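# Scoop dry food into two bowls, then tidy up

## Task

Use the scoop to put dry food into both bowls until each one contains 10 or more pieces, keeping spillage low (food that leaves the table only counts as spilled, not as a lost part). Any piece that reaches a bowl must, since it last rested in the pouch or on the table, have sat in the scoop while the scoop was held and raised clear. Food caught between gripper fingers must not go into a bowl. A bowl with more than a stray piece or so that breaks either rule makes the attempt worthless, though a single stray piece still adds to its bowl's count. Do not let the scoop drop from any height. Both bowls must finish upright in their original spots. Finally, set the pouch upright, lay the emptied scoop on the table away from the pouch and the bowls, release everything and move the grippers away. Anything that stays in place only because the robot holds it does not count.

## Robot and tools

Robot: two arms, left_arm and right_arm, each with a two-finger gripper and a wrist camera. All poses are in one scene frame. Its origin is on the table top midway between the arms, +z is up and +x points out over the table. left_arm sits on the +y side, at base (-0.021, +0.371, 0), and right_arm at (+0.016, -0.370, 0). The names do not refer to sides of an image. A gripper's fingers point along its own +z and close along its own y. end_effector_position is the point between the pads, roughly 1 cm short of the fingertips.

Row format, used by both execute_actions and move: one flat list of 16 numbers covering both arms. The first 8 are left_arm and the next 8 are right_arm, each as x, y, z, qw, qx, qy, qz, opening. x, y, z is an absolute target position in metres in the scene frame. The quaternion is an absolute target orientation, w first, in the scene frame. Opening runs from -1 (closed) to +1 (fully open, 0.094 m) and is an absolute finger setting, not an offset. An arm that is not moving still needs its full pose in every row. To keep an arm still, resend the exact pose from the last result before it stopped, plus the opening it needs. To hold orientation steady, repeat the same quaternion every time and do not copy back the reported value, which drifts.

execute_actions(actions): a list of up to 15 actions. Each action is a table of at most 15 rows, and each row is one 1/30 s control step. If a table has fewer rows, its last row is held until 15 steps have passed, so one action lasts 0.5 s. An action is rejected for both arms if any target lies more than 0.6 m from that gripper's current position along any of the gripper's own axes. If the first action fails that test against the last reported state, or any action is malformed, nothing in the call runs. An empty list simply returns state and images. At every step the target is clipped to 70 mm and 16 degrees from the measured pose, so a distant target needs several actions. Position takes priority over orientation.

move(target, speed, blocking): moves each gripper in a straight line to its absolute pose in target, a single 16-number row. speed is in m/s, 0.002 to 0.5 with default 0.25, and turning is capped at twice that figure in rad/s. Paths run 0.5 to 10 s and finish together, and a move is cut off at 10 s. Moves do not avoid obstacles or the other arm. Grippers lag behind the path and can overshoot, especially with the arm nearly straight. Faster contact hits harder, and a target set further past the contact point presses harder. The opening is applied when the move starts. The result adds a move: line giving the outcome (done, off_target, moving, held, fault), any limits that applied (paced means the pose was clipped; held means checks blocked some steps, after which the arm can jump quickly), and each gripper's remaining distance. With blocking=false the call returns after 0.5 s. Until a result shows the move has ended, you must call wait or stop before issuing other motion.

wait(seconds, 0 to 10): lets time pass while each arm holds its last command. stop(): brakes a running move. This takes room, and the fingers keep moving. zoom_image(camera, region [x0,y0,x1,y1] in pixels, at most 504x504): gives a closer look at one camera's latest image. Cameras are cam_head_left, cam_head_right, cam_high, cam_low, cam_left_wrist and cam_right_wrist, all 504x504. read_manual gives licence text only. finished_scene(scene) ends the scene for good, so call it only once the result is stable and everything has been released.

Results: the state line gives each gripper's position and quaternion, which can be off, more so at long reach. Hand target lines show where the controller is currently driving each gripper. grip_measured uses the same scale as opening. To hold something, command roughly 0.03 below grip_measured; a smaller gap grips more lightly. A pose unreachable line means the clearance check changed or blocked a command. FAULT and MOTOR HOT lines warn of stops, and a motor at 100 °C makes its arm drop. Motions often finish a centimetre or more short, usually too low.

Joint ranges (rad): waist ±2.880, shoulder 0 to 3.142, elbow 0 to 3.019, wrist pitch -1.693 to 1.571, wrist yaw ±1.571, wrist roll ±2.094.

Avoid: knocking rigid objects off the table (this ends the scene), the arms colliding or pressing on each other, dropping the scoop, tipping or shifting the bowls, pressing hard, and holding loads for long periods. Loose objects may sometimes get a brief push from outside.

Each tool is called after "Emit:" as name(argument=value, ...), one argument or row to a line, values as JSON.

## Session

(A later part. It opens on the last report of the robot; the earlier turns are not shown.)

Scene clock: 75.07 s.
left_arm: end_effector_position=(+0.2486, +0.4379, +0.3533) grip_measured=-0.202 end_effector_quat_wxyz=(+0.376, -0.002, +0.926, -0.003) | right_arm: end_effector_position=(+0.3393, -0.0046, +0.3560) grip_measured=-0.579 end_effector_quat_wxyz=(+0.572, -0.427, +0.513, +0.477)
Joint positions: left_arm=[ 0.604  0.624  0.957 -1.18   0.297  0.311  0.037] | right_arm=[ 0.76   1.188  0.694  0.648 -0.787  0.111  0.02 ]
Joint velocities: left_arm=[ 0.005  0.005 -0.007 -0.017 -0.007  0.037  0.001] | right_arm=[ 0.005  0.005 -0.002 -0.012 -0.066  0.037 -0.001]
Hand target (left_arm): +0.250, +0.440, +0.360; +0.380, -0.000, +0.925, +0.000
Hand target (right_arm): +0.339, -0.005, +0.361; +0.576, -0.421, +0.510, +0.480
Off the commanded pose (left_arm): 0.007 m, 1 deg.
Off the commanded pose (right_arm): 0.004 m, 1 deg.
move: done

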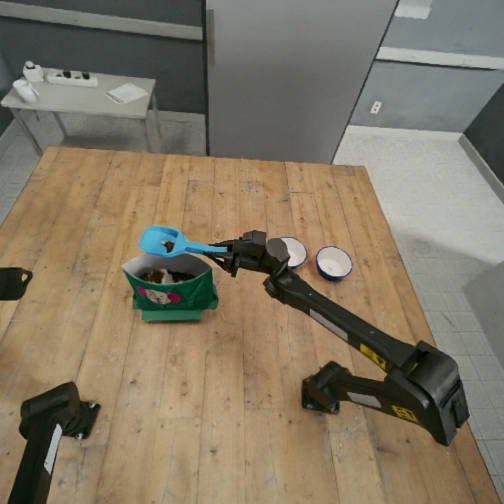

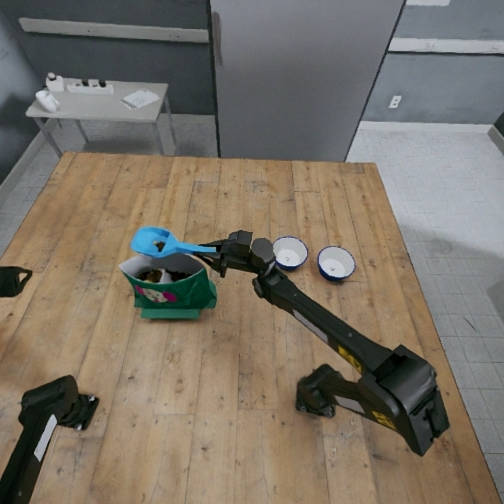

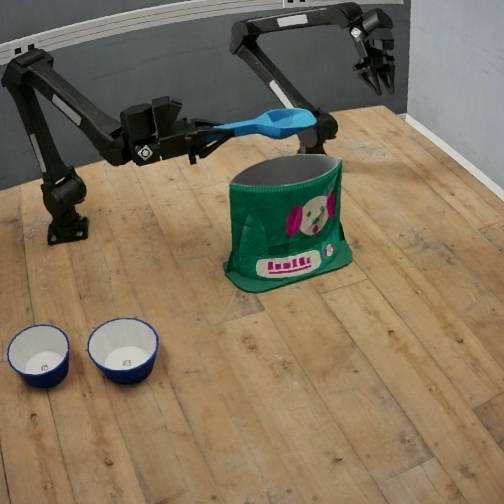

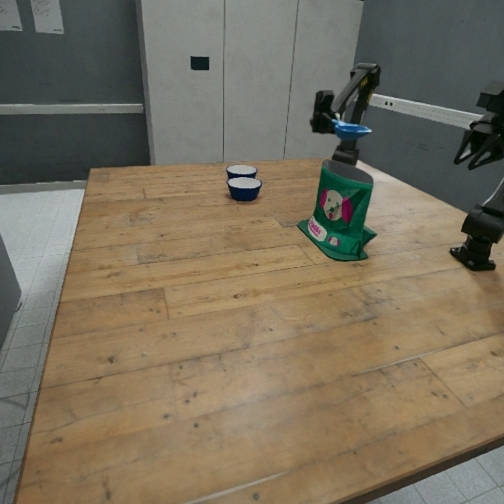

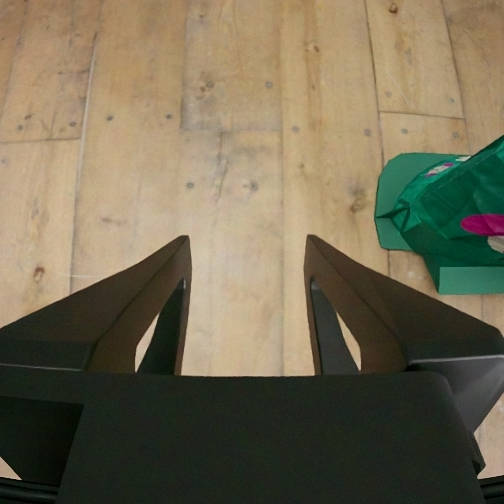

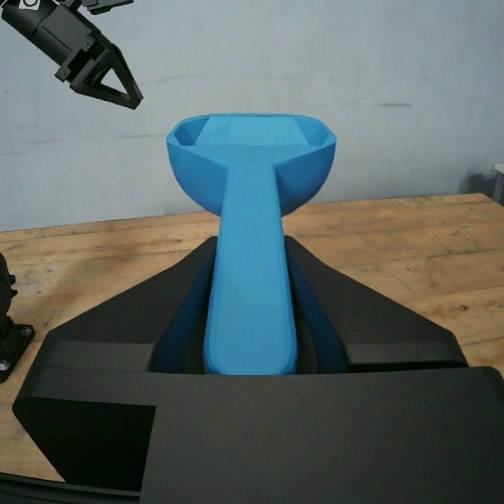

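Emit:
move(
  target=[0.25,0.44,0.36,0.38,0,0.924,0,-0.2,0.40,-0.30,0.32,0.7,0,0.714,0,-0.68],
  speed=0.3,
)

Emit:
move(
  target=[0.25,0.44,0.36,0.38,0,0.924,0,-0.2,0.40,-0.33,0.21,0.56,0,0.83,0,-0.68],
  speed=0.2,
)

Scene clock: 81.80 s.
left_arm: end_effector_position=(+0.2486, +0.4379, +0.3533) grip_measured=-0.202 end_effector_quat_wxyz=(+0.376, -0.002, +0.926, -0.003) | right_arm: end_effector_position=(+0.3958, -0.2975, +0.3169) grip_measured=-0.579 end_effector_quat_wxyz=(+0.696, -0.002, +0.718, +0.006)
Joint positions: left_arm=[ 0.604  0.624  0.957 -1.18   0.297  0.311  0.037] | right_arm=[0.494 0.707 0.433 0.24  0.318 0.015 0.02 ]
Joint velocities: left_arm=[-0.015 -0.015 -0.027 -0.017 -0.022 -0.022  0.   ] | right_arm=[ 0.005  0.005  0.007  0.007  0.066  0.037 -0.   ]
Hand target (left_arm): +0.250, +0.440, +0.360; +0.380, -0.000, +0.925, +0.000
Hand target (right_arm): +0.396, -0.301, +0.319; +0.697, -0.004, +0.717, -0.003
Off the commanded pose (left_arm): 0.007 m, 1 deg.
Off the commanded pose (right_arm): 0.006 m, 1 deg.
move: done

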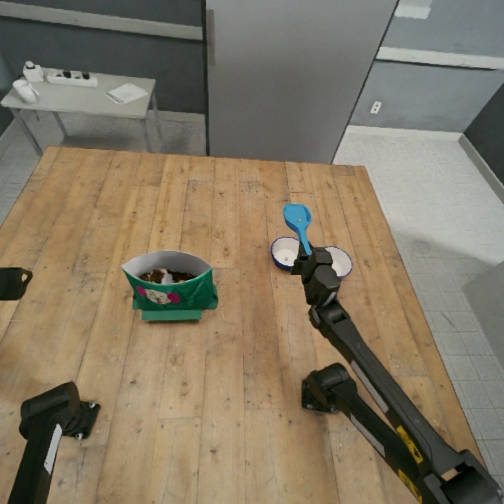

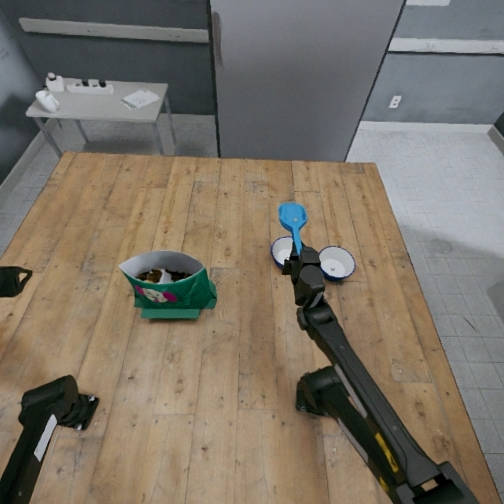

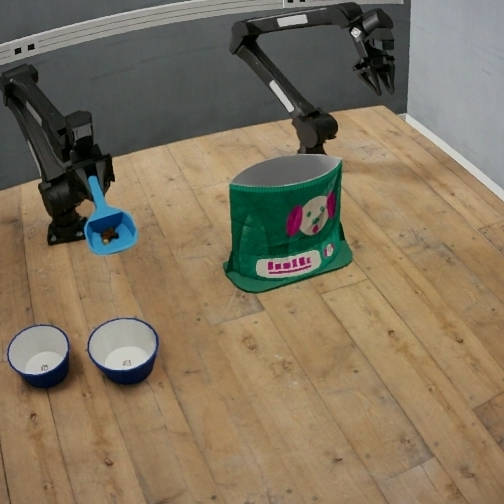

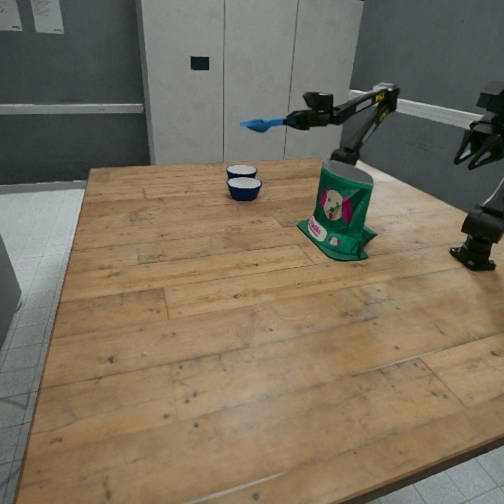

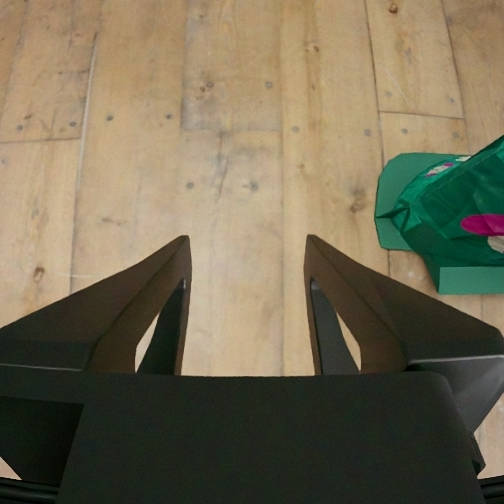

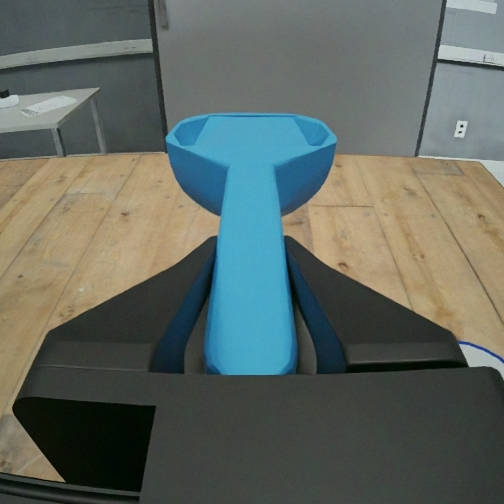

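Scene clock: 83.07 s.
left_arm: end_effector_position=(+0.2486, +0.4379, +0.3533) grip_measured=-0.202 end_effector_quat_wxyz=(+0.376, -0.002, +0.926, -0.003) | right_arm: end_effector_position=(+0.3978, -0.3283, +0.2078) grip_measured=-0.579 end_effector_quat_wxyz=(+0.558, -0.010, +0.830, -0.005)
Joint positions: left_arm=[ 0.604  0.624  0.957 -1.18   0.297  0.311  0.037] | right_arm=[0.35  0.798 0.4   0.005 0.167 0.048 0.02 ]
Joint velocities: left_arm=[-0.005 -0.015 -0.012  0.002 -0.022 -0.007 -0.   ] | right_arm=[-0.005 -0.015  0.002  0.002  0.007  0.037 -0.   ]
Hand target (left_arm): +0.250, +0.440, +0.360; +0.380, -0.000, +0.925, +0.000
Hand target (right_arm): +0.399, -0.330, +0.210; +0.559, -0.003, +0.829, +0.000
Off the commanded pose (left_arm): 0.007 m, 1 deg.
Off the commanded pose (right_arm): 0.004 m, 1 deg.
move: done

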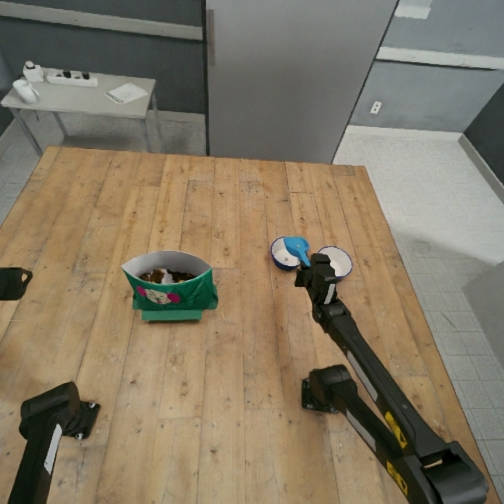

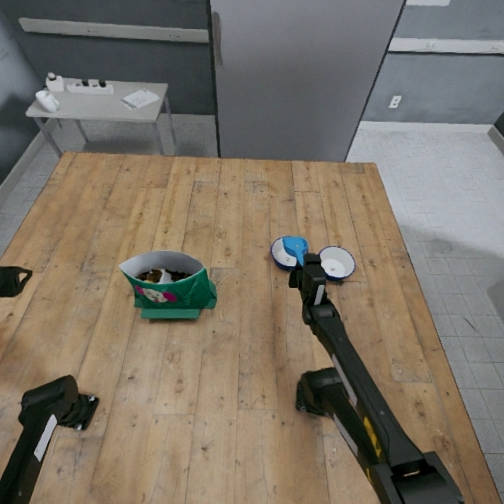

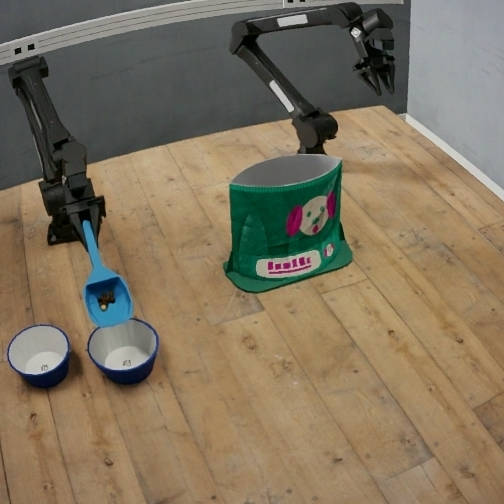

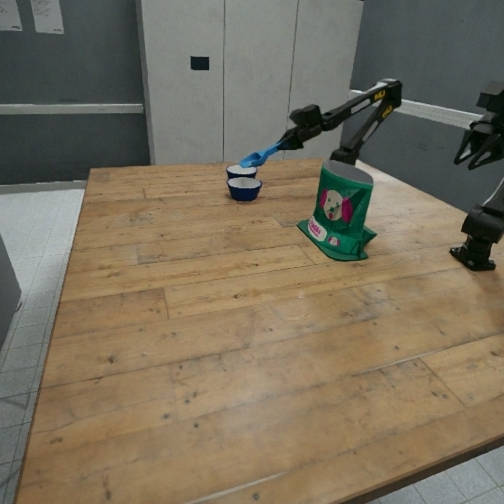

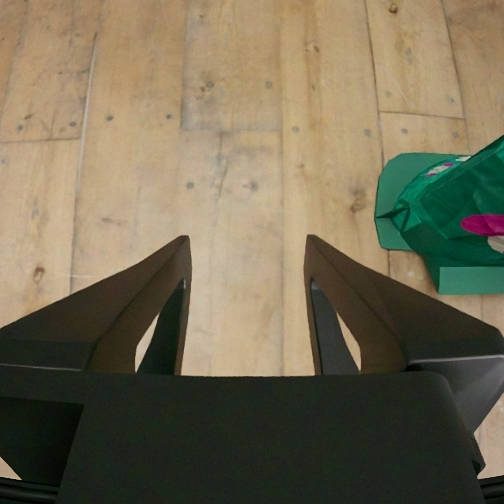

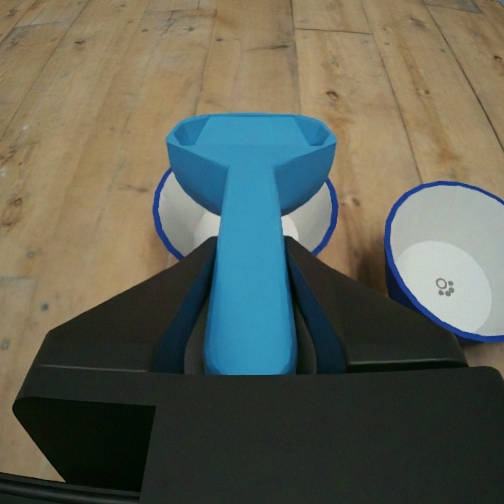

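Emit:
move(
  target=[0.25,0.44,0.36,0.38,0,0.924,0,-0.2,0.51,-0.325,0.28,0.14,0,0.99,0,-0.68],
  speed=0.15,
)

Emit:
move(
  target=[0.25,0.44,0.36,0.38,0,0.924,0,-0.2,0.40,-0.18,0.46,0.24,-0.48,0.83,0.14,-0.68],
  speed=0.3,
)

Emit:
zoom_image(
  camera="cam_high",
  region=[0,290,180,410],
)

Emit:
move(
  target=[0.25,0.44,0.36,0.38,0,0.924,0,-0.2,0.358,0.02,0.46,0.17,-0.686,0.686,0.17,-0.68],
  speed=0.3,
)

Emit:
move(
  target=[0.25,0.44,0.36,0.38,0,0.924,0,-0.2,0.36,0.03,0.268,0.11,-0.698,0.698,0.11,-0.68],
  speed=0.12,
)

Scene clock: 95.27 s.
left_arm: end_effector_position=(+0.2486, +0.4379, +0.3533) grip_measured=-0.202 end_effector_quat_wxyz=(+0.376, -0.002, +0.926, -0.003) | right_arm: end_effector_position=(+0.4995, -0.3238, +0.2646) grip_measured=-0.579 end_effector_quat_wxyz=(+0.126, -0.016, +0.992, -0.003)
Joint positions: left_arm=[ 0.604  0.624  0.957 -1.18   0.297  0.311  0.037] | right_arm=[ 0.271  1.448  1.417 -1.288  0.028  0.07   0.02 ]
Joint velocities: left_arm=[ 0.005 -0.015  0.007  0.002 -0.022  0.022  0.   ] | right_arm=[ 0.005 -0.015 -0.002 -0.022 -0.051  0.022 -0.002]
Hand target (left_arm): +0.250, +0.440, +0.360; +0.380, -0.000, +0.925, +0.000
Hand target (right_arm): +0.511, -0.326, +0.281; +0.141, -0.006, +0.990, +0.002
Off the commanded pose (left_arm): 0.007 m, 1 deg.
Off the commanded pose (right_arm): 0.019 m, 2 deg.
move: off_target (right_arm)

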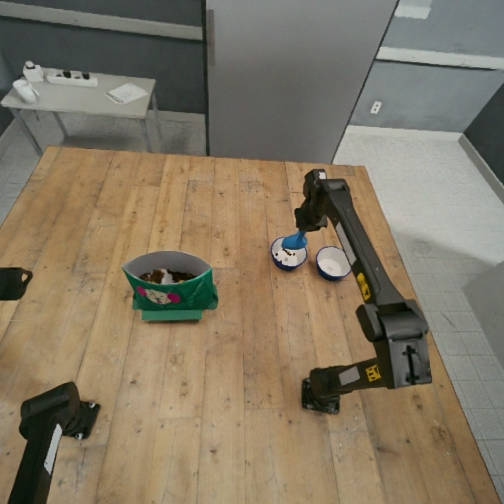

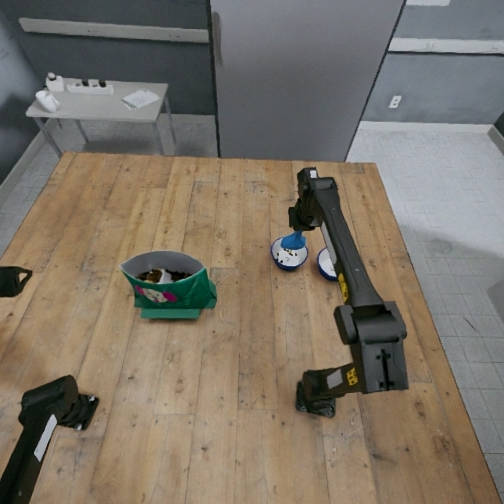

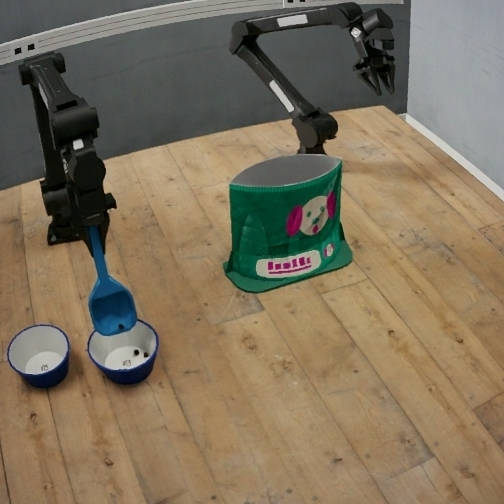

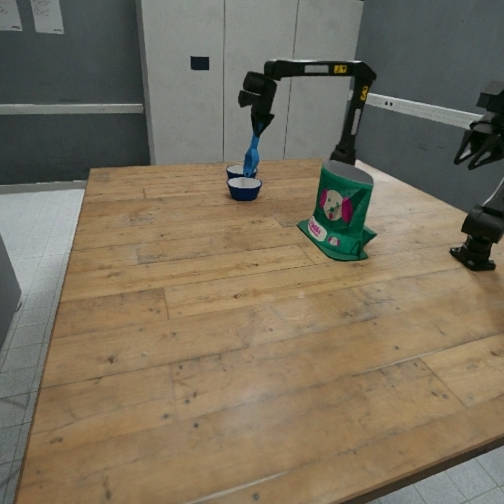

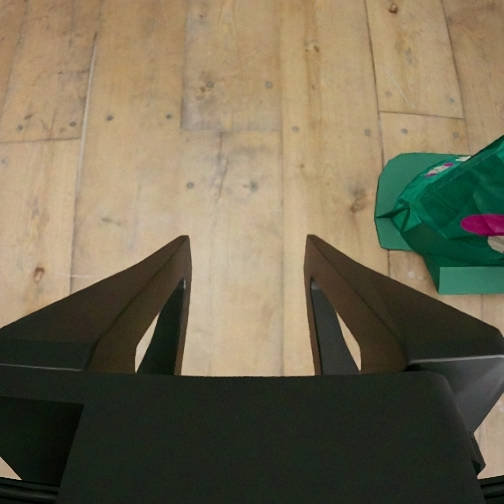

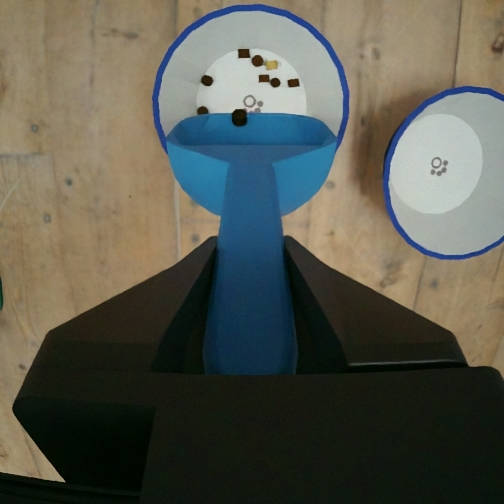

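Scene clock: 97.57 s.
left_arm: end_effector_position=(+0.2486, +0.4379, +0.3533) grip_measured=-0.202 end_effector_quat_wxyz=(+0.376, -0.002, +0.926, -0.003) | right_arm: end_effector_position=(+0.4014, -0.1823, +0.4435) grip_measured=-0.579 end_effector_quat_wxyz=(+0.229, -0.469, +0.841, +0.140)
Joint positions: left_arm=[ 0.604  0.624  0.957 -1.18   0.297  0.311  0.037] | right_arm=[ 0.478  1.275  1.666 -1.544 -0.358 -0.627  0.02 ]
Joint velocities: left_arm=[-0.005 -0.005 -0.002 -0.007 -0.081 -0.037 -0.   ] | right_arm=[ 0.005 -0.005 -0.002  0.007 -0.095  0.007  0.   ]
Hand target (left_arm): +0.250, +0.440, +0.360; +0.380, -0.000, +0.925, +0.000
Hand target (right_arm): +0.404, -0.179, +0.459; +0.244, -0.480, +0.831, +0.139
Off the commanded pose (left_arm): 0.007 m, 1 deg.
Off the commanded pose (right_arm): 0.017 m, 2 deg.
move: off_target (right_arm)

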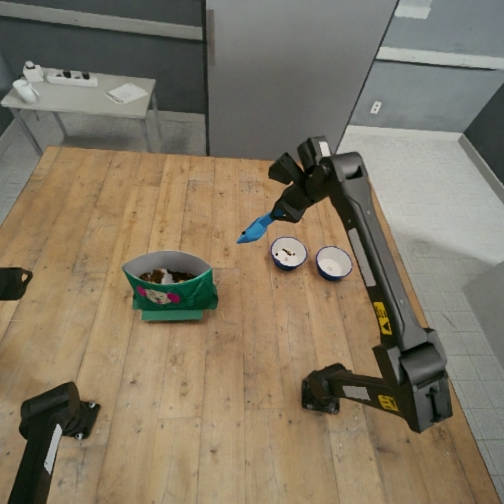

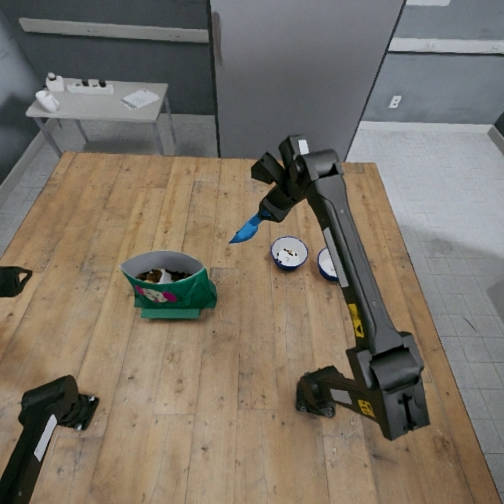

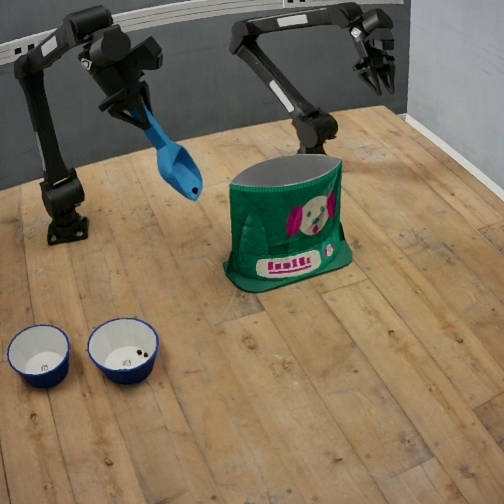

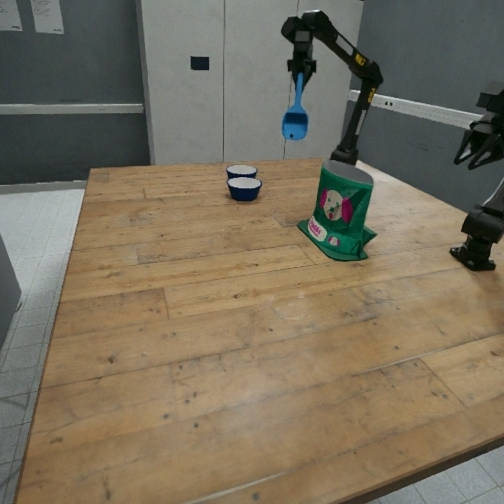

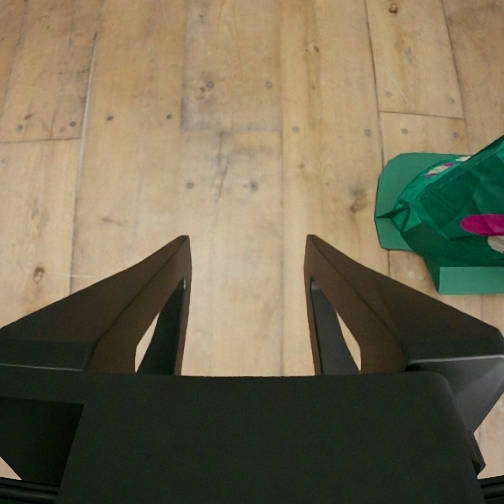

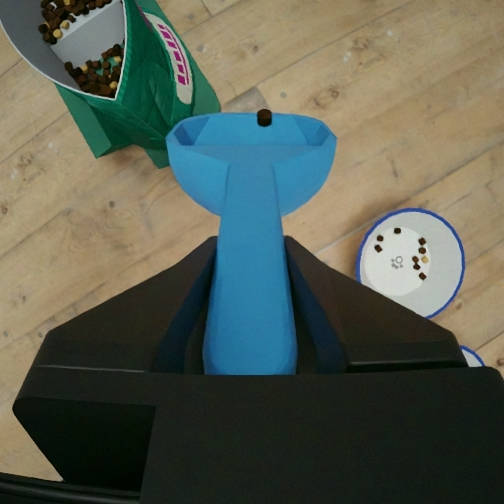

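Region (0, 290, 180, 410) of cam_high's 504x504 image, scaled by 2.800, with more detail than that image has.

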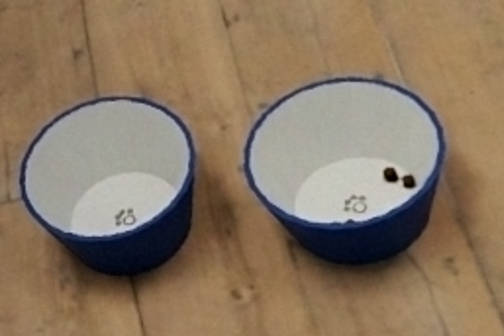

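Scene clock: 98.97 s.
left_arm: end_effector_position=(+0.2486, +0.4379, +0.3533) grip_measured=-0.202 end_effector_quat_wxyz=(+0.376, -0.002, +0.926, -0.003) | right_arm: end_effector_position=(+0.3565, +0.0211, +0.4432) grip_measured=-0.579 end_effector_quat_wxyz=(-0.159, +0.681, -0.694, -0.173)
Joint positions: left_arm=[ 0.604  0.624  0.957 -1.18   0.297  0.311  0.037] | right_arm=[ 0.905  1.579  2.004 -1.673 -0.354 -0.754  0.02 ]
Joint velocities: left_arm=[-0.015 -0.005 -0.007  0.007 -0.051  0.051 -0.   ] | right_arm=[-0.015 -0.015 -0.002 -0.007 -0.051 -0.051 -0.001]
Hand target (left_arm): +0.250, +0.440, +0.360; +0.380, -0.000, +0.925, +0.000
Hand target (right_arm): +0.360, +0.021, +0.460; -0.179, +0.685, -0.685, -0.171
Off the commanded pose (left_arm): 0.007 m, 1 deg.
Off the commanded pose (right_arm): 0.017 m, 2 deg.
joint sent to its limit (right arm) — the command would take joint 4 (wrist pitch) past its lower limit, so that joint was sent only as far as its limit.
move: off_target (right_arm)

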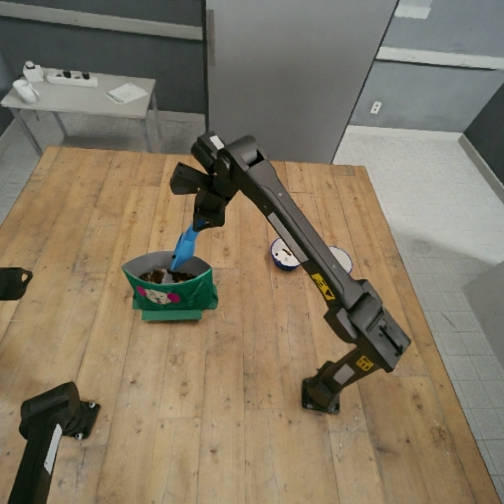

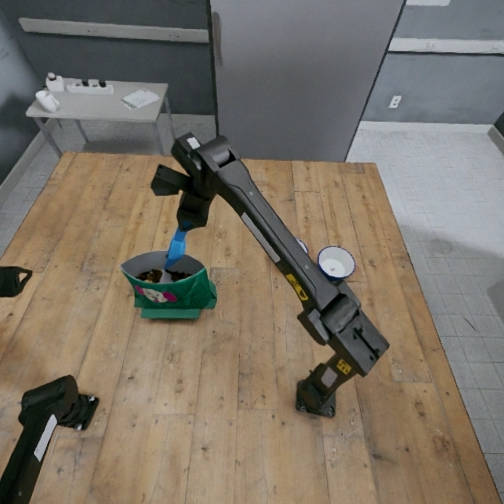

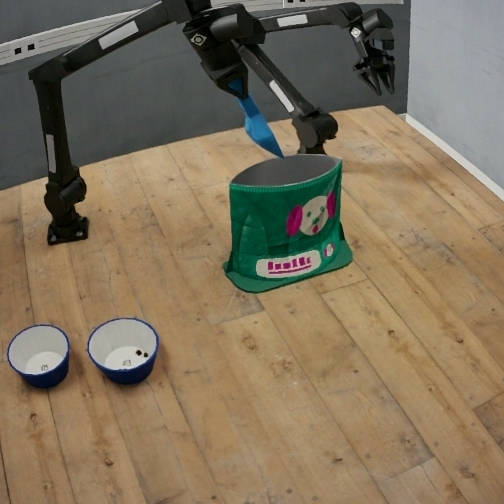

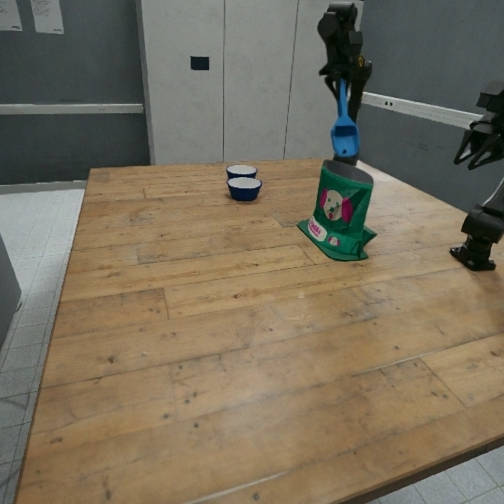

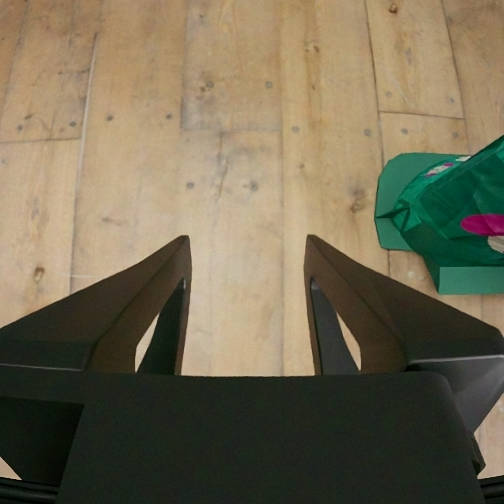

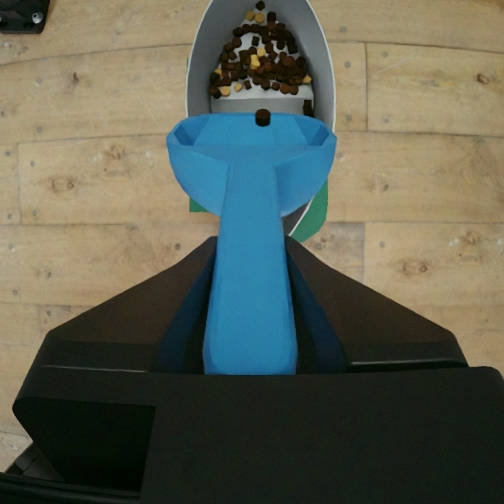

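Scene clock: 100.77 s.
left_arm: end_effector_position=(+0.2486, +0.4379, +0.3533) grip_measured=-0.202 end_effector_quat_wxyz=(+0.376, -0.002, +0.926, -0.003) | right_arm: end_effector_position=(+0.3583, +0.0237, +0.2717) grip_measured=-0.579 end_effector_quat_wxyz=(-0.109, +0.695, -0.701, -0.113)
Joint positions: left_arm=[ 0.604  0.624  0.957 -1.18   0.297  0.311  0.037] | right_arm=[ 0.948  1.558  1.551 -1.34  -0.224 -0.754  0.02 ]
Joint velocities: left_arm=[-0.024 -0.005 -0.002 -0.017 -0.022  0.037  0.   ] | right_arm=[-0.015  0.024 -0.007 -0.007  0.037 -0.022  0.   ]
Hand target (left_arm): +0.250, +0.440, +0.360; +0.380, -0.000, +0.925, +0.000
Hand target (right_arm): +0.359, +0.028, +0.268; -0.110, +0.699, -0.698, -0.111
Off the commanded pose (left_arm): 0.007 m, 1 deg.
Off the commanded pose (right_arm): 0.008 m, 1 deg.
move: done

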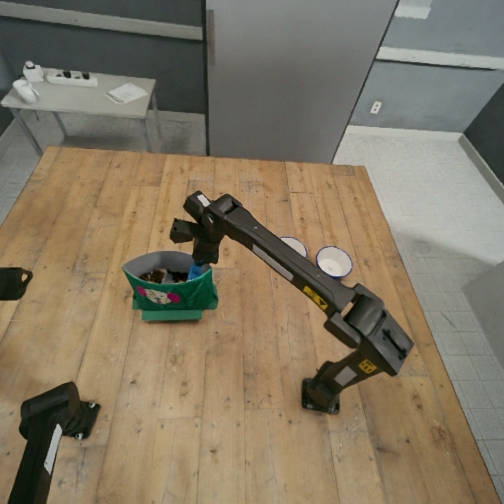

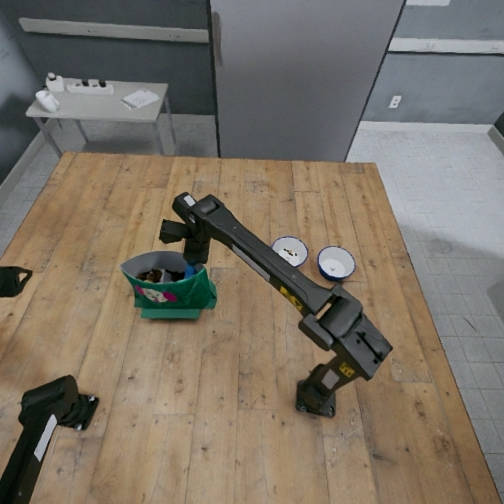

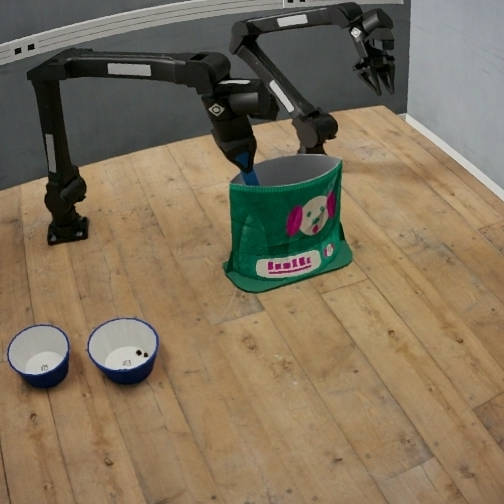

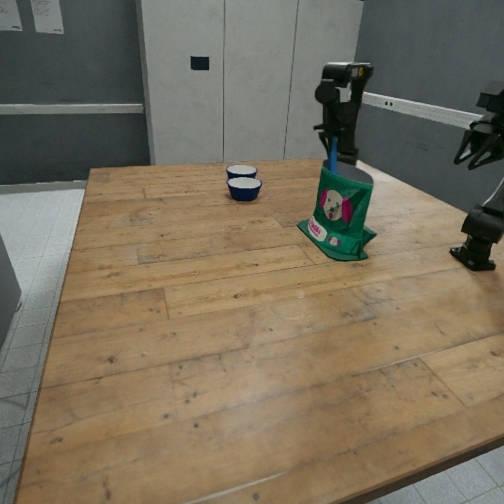

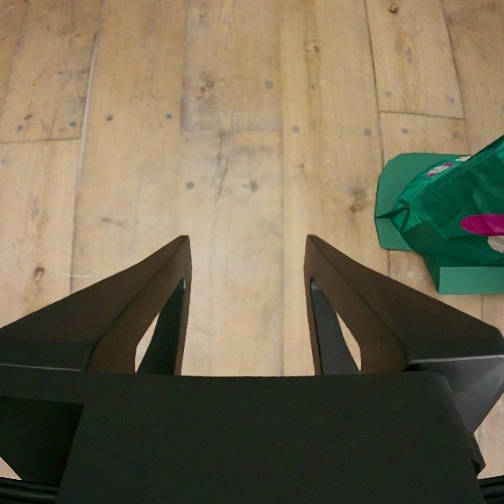

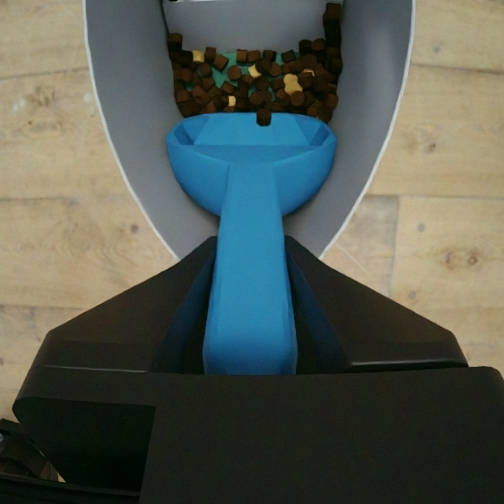

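Bowl A has 9. Second dig.

Emit:
move(
  target=[0.25,0.44,0.36,0.38,0,0.924,0,-0.2,0.36,0.03,0.243,0.17,-0.686,0.686,0.17,-0.68],
  speed=0.08,
)

Emit:
move(
  target=[0.25,0.44,0.36,0.38,0,0.924,0,-0.2,0.36,0.025,0.24,0.25,-0.661,0.661,0.25,-0.68],
  speed=0.08,
)

Scene clock: 108.37 s.
left_arm: end_effector_position=(+0.2486, +0.4379, +0.3533) grip_measured=-0.202 end_effector_quat_wxyz=(+0.376, -0.002, +0.926, -0.003) | right_arm: end_effector_position=(+0.3561, +0.0301, +0.2461) grip_measured=-0.579 end_effector_quat_wxyz=(-0.168, +0.687, -0.687, -0.169)
Joint positions: left_arm=[ 0.604  0.624  0.957 -1.18   0.297  0.311  0.037] | right_arm=[ 0.921  1.502  1.385 -1.111 -0.345 -0.754  0.02 ]
Joint velocities: left_arm=[ 0.005  0.005 -0.017  0.007 -0.051  0.066  0.001] | right_arm=[-0.015  0.005 -0.002  0.022 -0.022 -0.022 -0.001]
Hand target (left_arm): +0.250, +0.440, +0.360; +0.380, -0.000, +0.925, +0.000
Hand target (right_arm): +0.360, +0.030, +0.243; -0.171, +0.686, -0.687, -0.169
Off the commanded pose (left_arm): 0.007 m, 1 deg.
Off the commanded pose (right_arm): 0.005 m, 0 deg.
move: done

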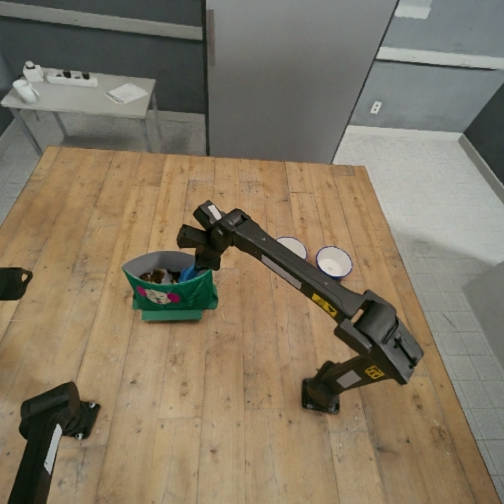

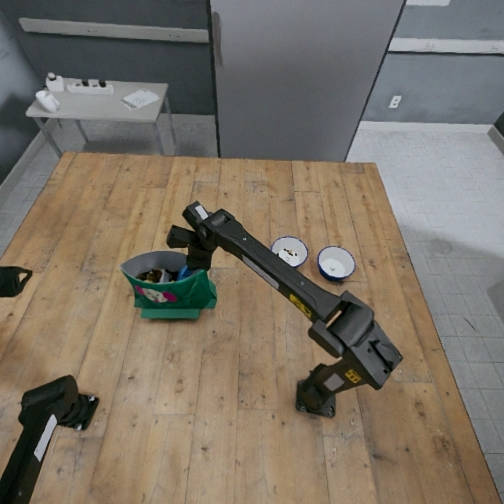

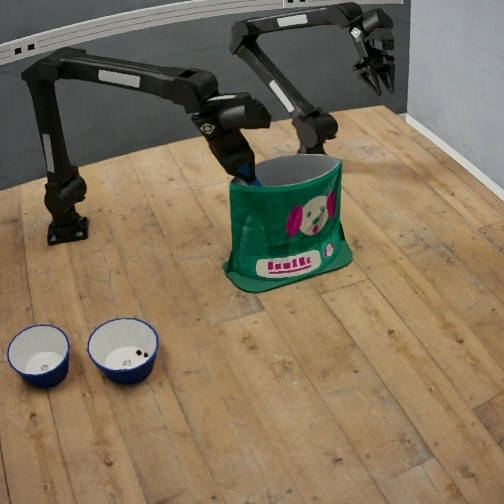

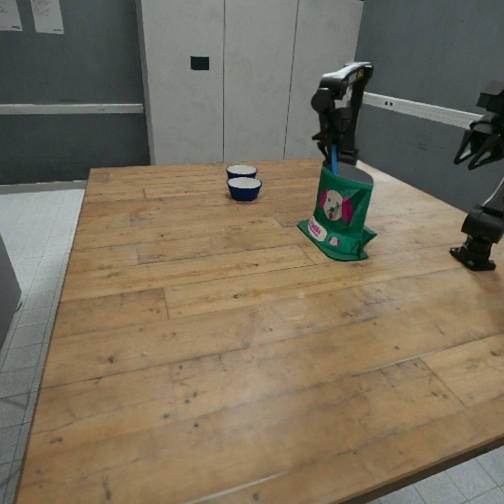

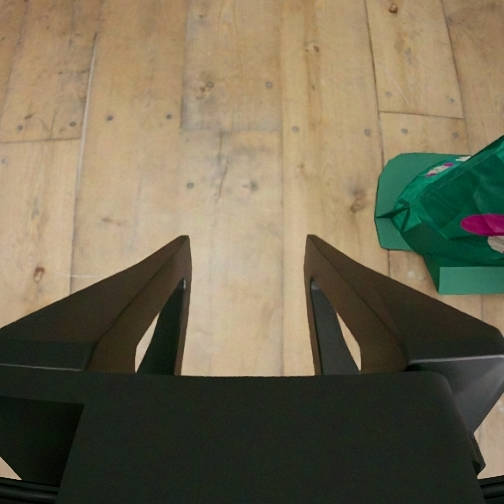

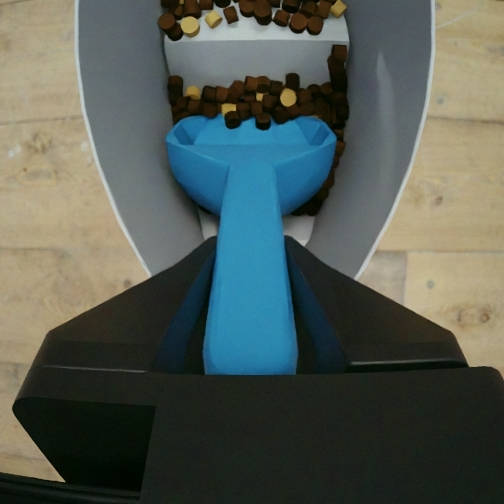

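Scene clock: 110.13 s.
left_arm: end_effector_position=(+0.2486, +0.4379, +0.3533) grip_measured=-0.202 end_effector_quat_wxyz=(+0.376, -0.002, +0.926, -0.003) | right_arm: end_effector_position=(+0.3552, +0.0213, +0.2380) grip_measured=-0.579 end_effector_quat_wxyz=(-0.240, +0.665, -0.664, -0.244)
Joint positions: left_arm=[ 0.604  0.624  0.957 -1.18   0.297  0.311  0.037] | right_arm=[ 0.856  1.423  1.212 -0.874 -0.524 -0.749  0.02 ]
Joint velocities: left_arm=[-0.005 -0.015  0.002  0.007  0.066 -0.037  0.   ] | right_arm=[-0.005  0.005  0.022  0.012 -0.037  0.007  0.001]
Hand target (left_arm): +0.250, +0.440, +0.360; +0.380, -0.000, +0.925, +0.000
Hand target (right_arm): +0.359, +0.025, +0.240; -0.250, +0.661, -0.662, -0.249
Off the commanded pose (left_arm): 0.007 m, 1 deg.
Off the commanded pose (right_arm): 0.006 m, 1 deg.
move: done

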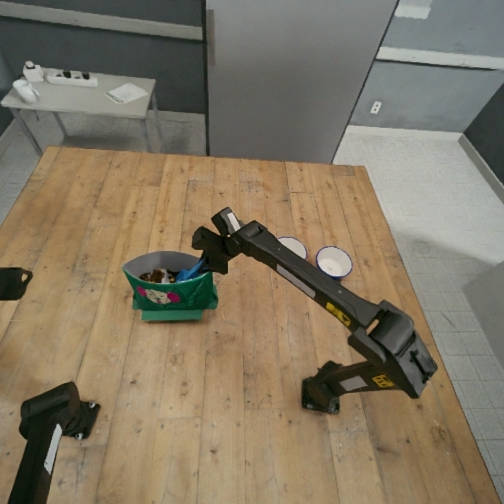

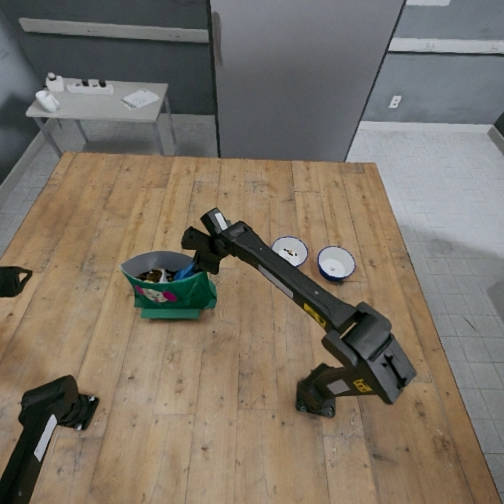

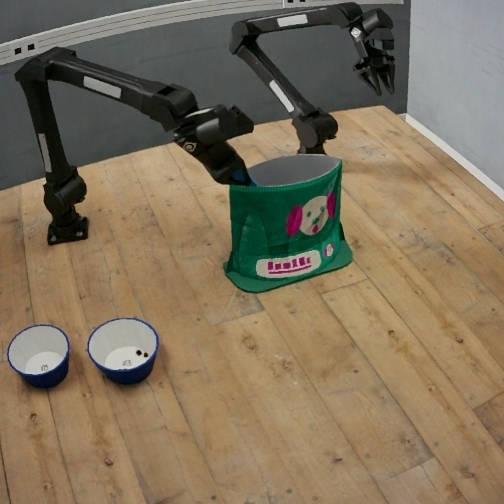

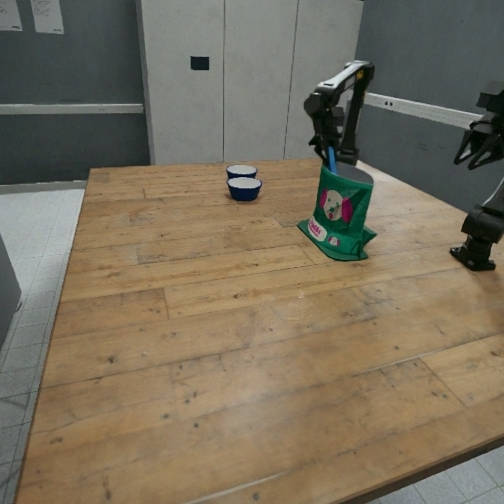

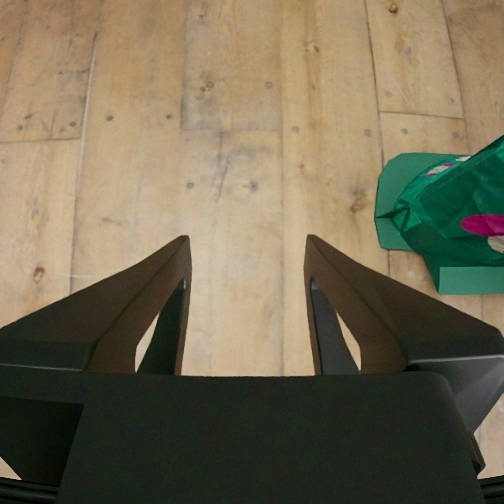

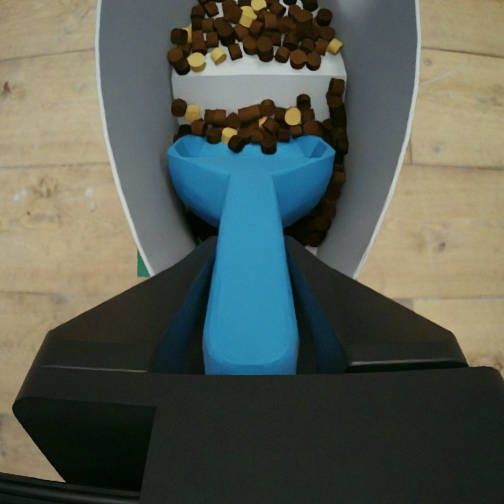

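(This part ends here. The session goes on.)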